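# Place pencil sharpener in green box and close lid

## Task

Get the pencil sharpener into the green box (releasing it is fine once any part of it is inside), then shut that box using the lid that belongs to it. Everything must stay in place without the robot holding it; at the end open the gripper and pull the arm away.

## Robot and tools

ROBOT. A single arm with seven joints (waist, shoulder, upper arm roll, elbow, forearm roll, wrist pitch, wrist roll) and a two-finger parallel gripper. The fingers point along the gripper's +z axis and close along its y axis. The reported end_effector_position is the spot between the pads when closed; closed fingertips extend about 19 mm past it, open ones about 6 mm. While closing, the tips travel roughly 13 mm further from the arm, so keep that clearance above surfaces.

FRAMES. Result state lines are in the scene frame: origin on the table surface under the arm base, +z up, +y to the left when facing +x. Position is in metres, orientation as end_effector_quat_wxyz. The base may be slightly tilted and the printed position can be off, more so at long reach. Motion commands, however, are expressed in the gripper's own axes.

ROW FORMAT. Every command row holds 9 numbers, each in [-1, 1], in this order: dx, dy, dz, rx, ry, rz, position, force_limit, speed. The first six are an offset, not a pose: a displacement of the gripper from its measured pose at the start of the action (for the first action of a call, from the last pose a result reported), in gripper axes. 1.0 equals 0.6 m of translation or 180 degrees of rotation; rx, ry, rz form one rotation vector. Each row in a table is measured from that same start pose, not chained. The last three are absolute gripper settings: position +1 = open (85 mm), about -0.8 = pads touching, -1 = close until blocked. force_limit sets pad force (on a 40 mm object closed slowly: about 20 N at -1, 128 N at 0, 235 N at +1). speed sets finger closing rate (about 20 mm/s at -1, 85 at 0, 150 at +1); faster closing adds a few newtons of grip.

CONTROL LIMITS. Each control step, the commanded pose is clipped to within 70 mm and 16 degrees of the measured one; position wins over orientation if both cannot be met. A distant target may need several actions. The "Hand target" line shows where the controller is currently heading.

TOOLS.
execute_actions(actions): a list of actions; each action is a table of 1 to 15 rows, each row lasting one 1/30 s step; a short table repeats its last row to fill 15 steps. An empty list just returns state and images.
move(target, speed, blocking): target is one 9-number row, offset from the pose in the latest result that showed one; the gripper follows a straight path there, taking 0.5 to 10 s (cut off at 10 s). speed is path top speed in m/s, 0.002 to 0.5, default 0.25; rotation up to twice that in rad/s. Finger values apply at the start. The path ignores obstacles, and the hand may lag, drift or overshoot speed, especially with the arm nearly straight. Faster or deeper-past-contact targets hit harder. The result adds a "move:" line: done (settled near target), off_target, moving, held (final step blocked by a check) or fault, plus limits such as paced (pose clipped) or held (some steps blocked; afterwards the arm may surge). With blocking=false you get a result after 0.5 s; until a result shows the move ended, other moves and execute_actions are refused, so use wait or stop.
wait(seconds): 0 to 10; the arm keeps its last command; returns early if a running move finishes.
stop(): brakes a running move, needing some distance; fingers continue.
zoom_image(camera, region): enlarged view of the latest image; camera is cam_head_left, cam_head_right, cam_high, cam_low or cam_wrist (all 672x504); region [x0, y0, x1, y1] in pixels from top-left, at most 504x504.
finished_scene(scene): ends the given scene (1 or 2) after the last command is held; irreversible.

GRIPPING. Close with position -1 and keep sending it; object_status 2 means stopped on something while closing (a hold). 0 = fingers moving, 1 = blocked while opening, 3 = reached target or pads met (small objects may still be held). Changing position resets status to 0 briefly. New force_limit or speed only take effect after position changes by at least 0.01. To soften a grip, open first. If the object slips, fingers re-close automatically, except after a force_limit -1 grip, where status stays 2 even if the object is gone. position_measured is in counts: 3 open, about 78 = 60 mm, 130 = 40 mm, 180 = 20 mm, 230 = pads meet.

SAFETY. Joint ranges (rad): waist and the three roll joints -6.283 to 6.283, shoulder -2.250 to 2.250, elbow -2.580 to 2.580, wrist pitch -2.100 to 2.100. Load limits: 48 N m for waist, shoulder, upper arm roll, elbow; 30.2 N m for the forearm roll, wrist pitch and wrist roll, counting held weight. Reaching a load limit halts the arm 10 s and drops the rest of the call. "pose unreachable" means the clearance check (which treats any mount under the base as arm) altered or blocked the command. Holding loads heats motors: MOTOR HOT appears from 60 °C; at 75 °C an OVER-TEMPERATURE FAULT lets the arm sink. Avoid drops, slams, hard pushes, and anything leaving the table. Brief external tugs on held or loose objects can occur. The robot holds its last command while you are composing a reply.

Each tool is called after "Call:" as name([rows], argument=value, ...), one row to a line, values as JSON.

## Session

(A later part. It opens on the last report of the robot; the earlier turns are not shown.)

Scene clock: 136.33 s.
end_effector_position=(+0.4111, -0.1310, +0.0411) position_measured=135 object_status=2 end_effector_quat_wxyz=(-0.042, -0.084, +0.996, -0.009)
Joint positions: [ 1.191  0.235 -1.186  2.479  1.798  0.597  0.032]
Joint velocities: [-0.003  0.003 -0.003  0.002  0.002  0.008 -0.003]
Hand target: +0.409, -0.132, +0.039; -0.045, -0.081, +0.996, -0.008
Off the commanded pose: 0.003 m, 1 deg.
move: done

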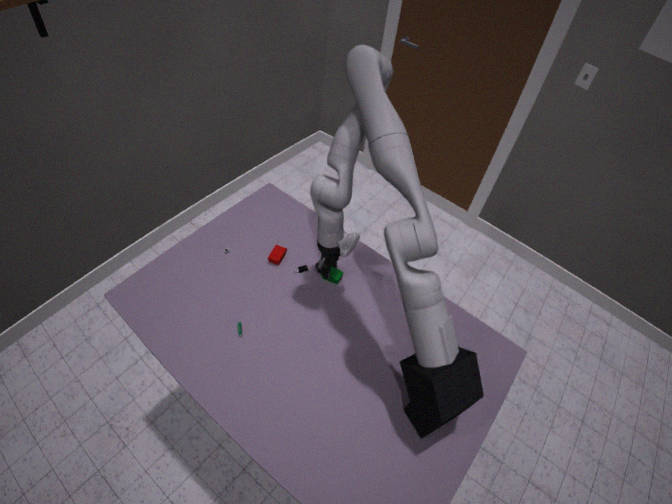

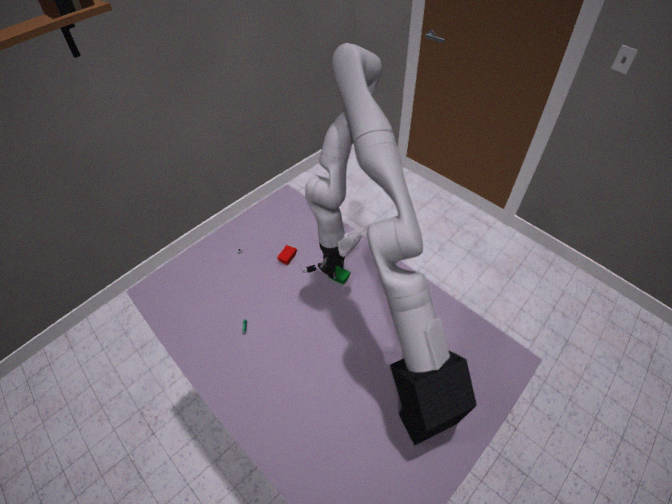

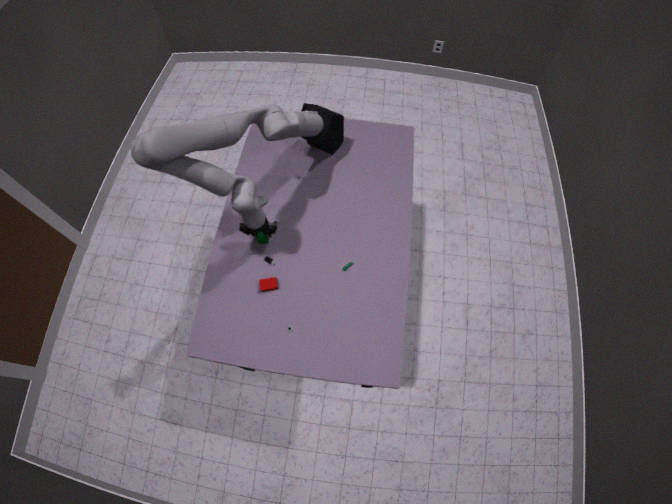

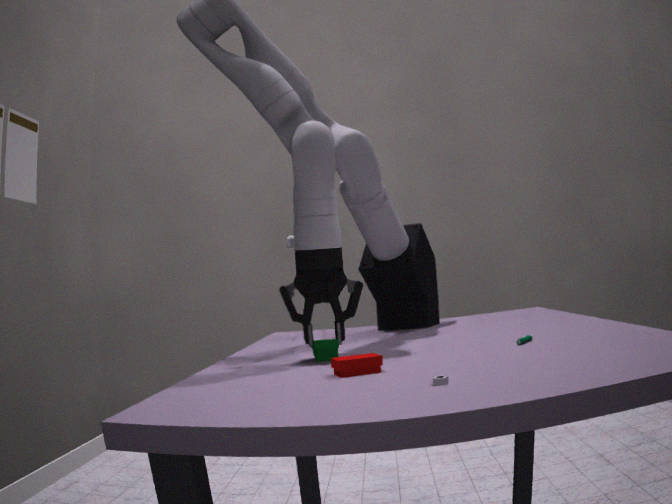

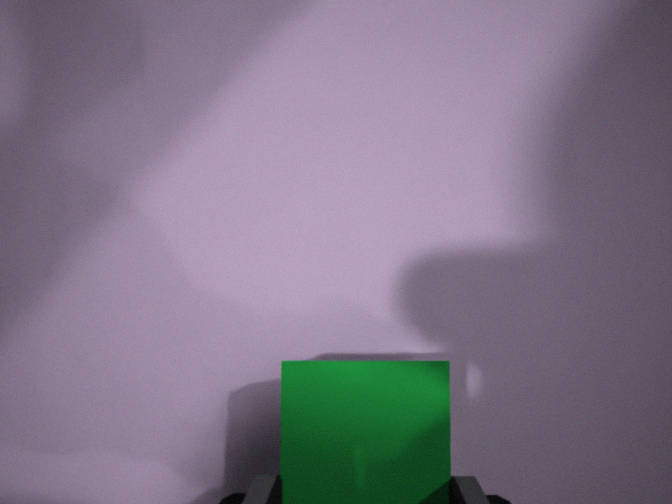

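Lower, likely seated. Release and lift.

Call:
move(target=[0,0,0,0,0,0,1,-0.6,-0.3])

Call:
move(target=[-0.08,0,-0.1,0,0,0,1,-0.6,0], speed=0.1)

Call:
zoom_image(camera="cam_low", region=[260,290,400,395])

Call:
zoom_image(camera="cam_head_right", region=[280,230,400,320])

Scene clock: 141.30 s.
end_effector_position=(+0.4111, -0.1310, +0.0411) position_measured=3 object_status=0 end_effector_quat_wxyz=(-0.042, -0.084, +0.996, -0.009)
Joint positions: [ 1.19   0.235 -1.185  2.479  1.799  0.596  0.032]
Joint velocities: [ 0.     0.001 -0.     0.001 -0.     0.     0.002]
Hand target: +0.411, -0.131, +0.041; -0.042, -0.084, +0.996, -0.009
Off the commanded pose: 0.000 m, 0 deg.
move: done

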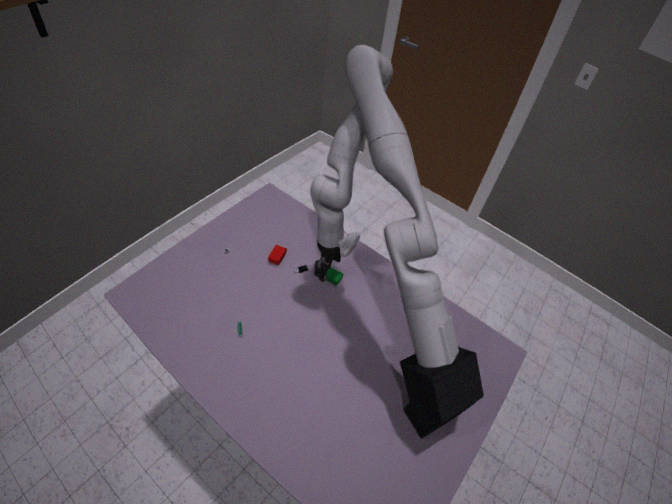

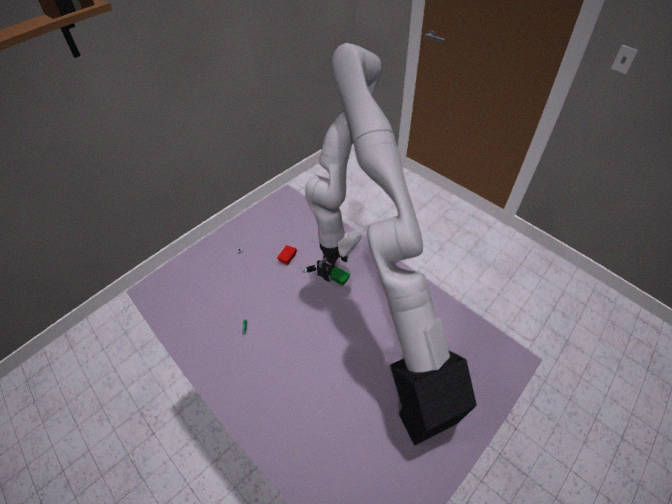

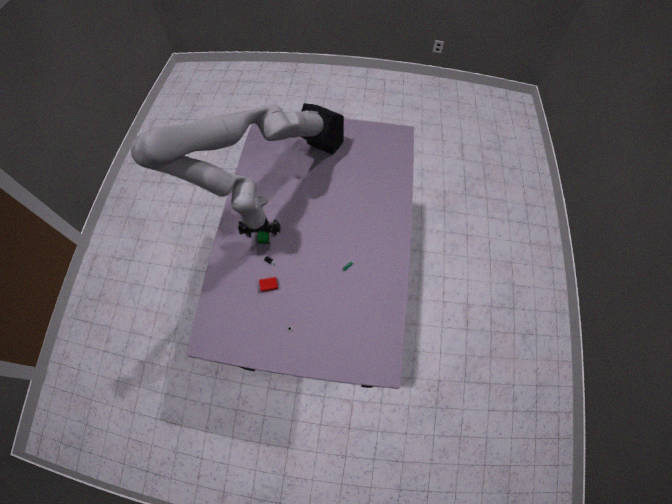

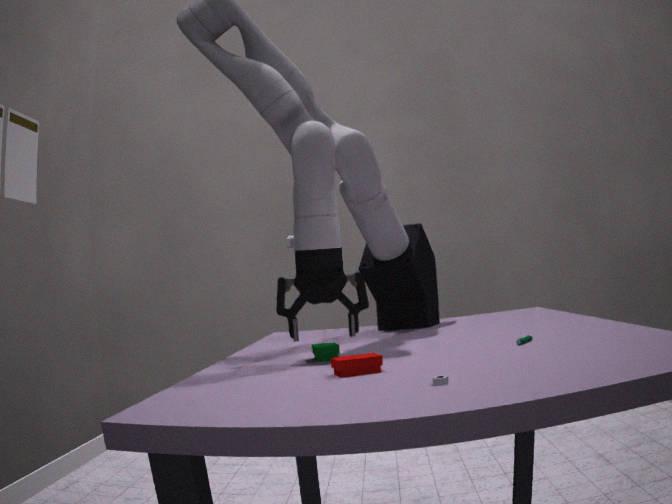

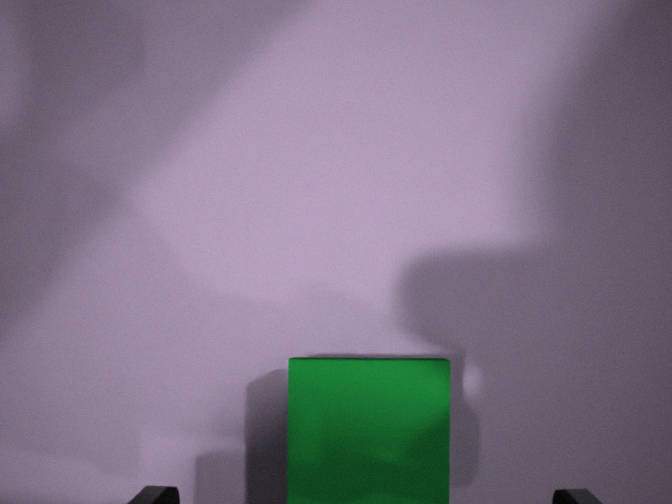

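Scene clock: 142.87 s.
end_effector_position=(+0.4634, -0.1218, +0.0969) position_measured=3 object_status=3 end_effector_quat_wxyz=(-0.040, -0.083, +0.996, -0.010)
Joint positions: [ 1.132 -0.121 -1.007  2.332  0.919  0.333  0.854]
Joint velocities: [-0.036  0.     0.044 -0.013 -0.086  0.     0.099]
Hand target: +0.464, -0.121, +0.097; -0.040, -0.084, +0.996, -0.009
Off the commanded pose: 0.000 m, 0 deg.
move: done

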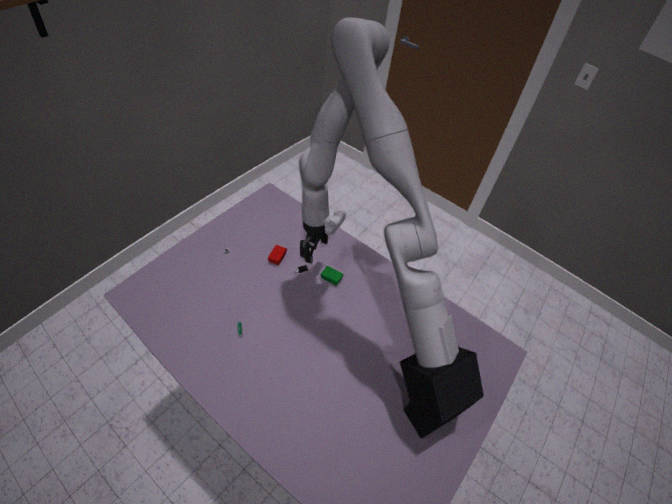

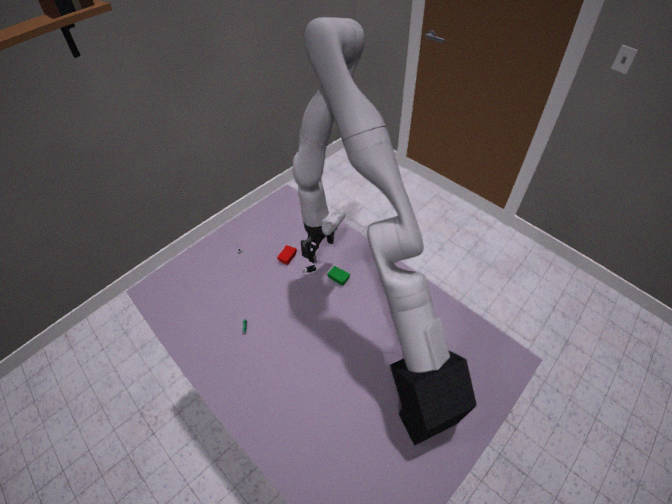

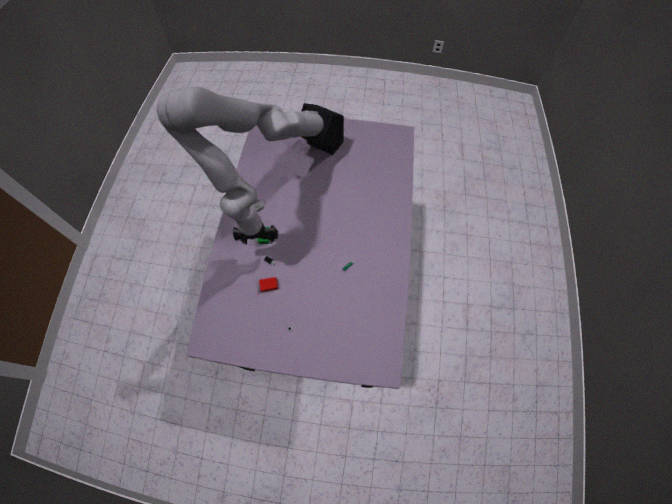

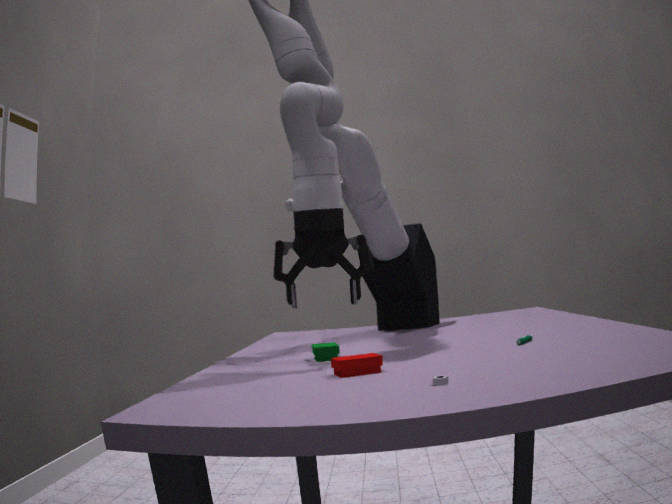

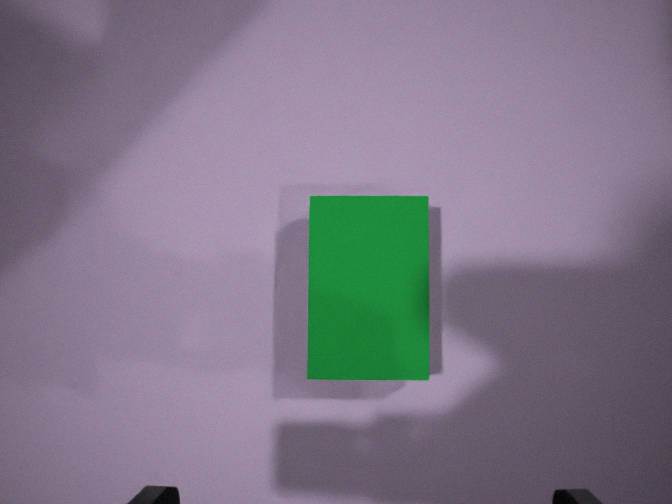

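Region (260, 290, 400, 395) of cam_low's 672x504 image, scaled by 3.600, with more detail than that image has; it fills the top 378 rows of this view, and the rest is white.

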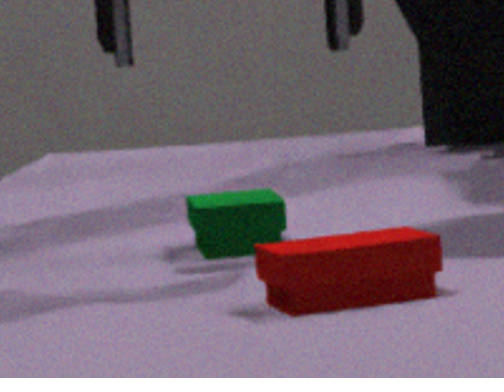

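Region (280, 230, 400, 320) of cam_head_right's 672x504 image, scaled by 4.200, with more detail than that image has; it fills the top 378 rows of this view, and the rest is white.

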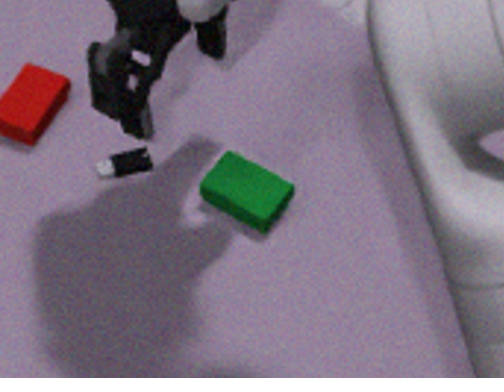

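Seated.

Call:
finished_scene(scene=2)

The scene is finished: the task was done.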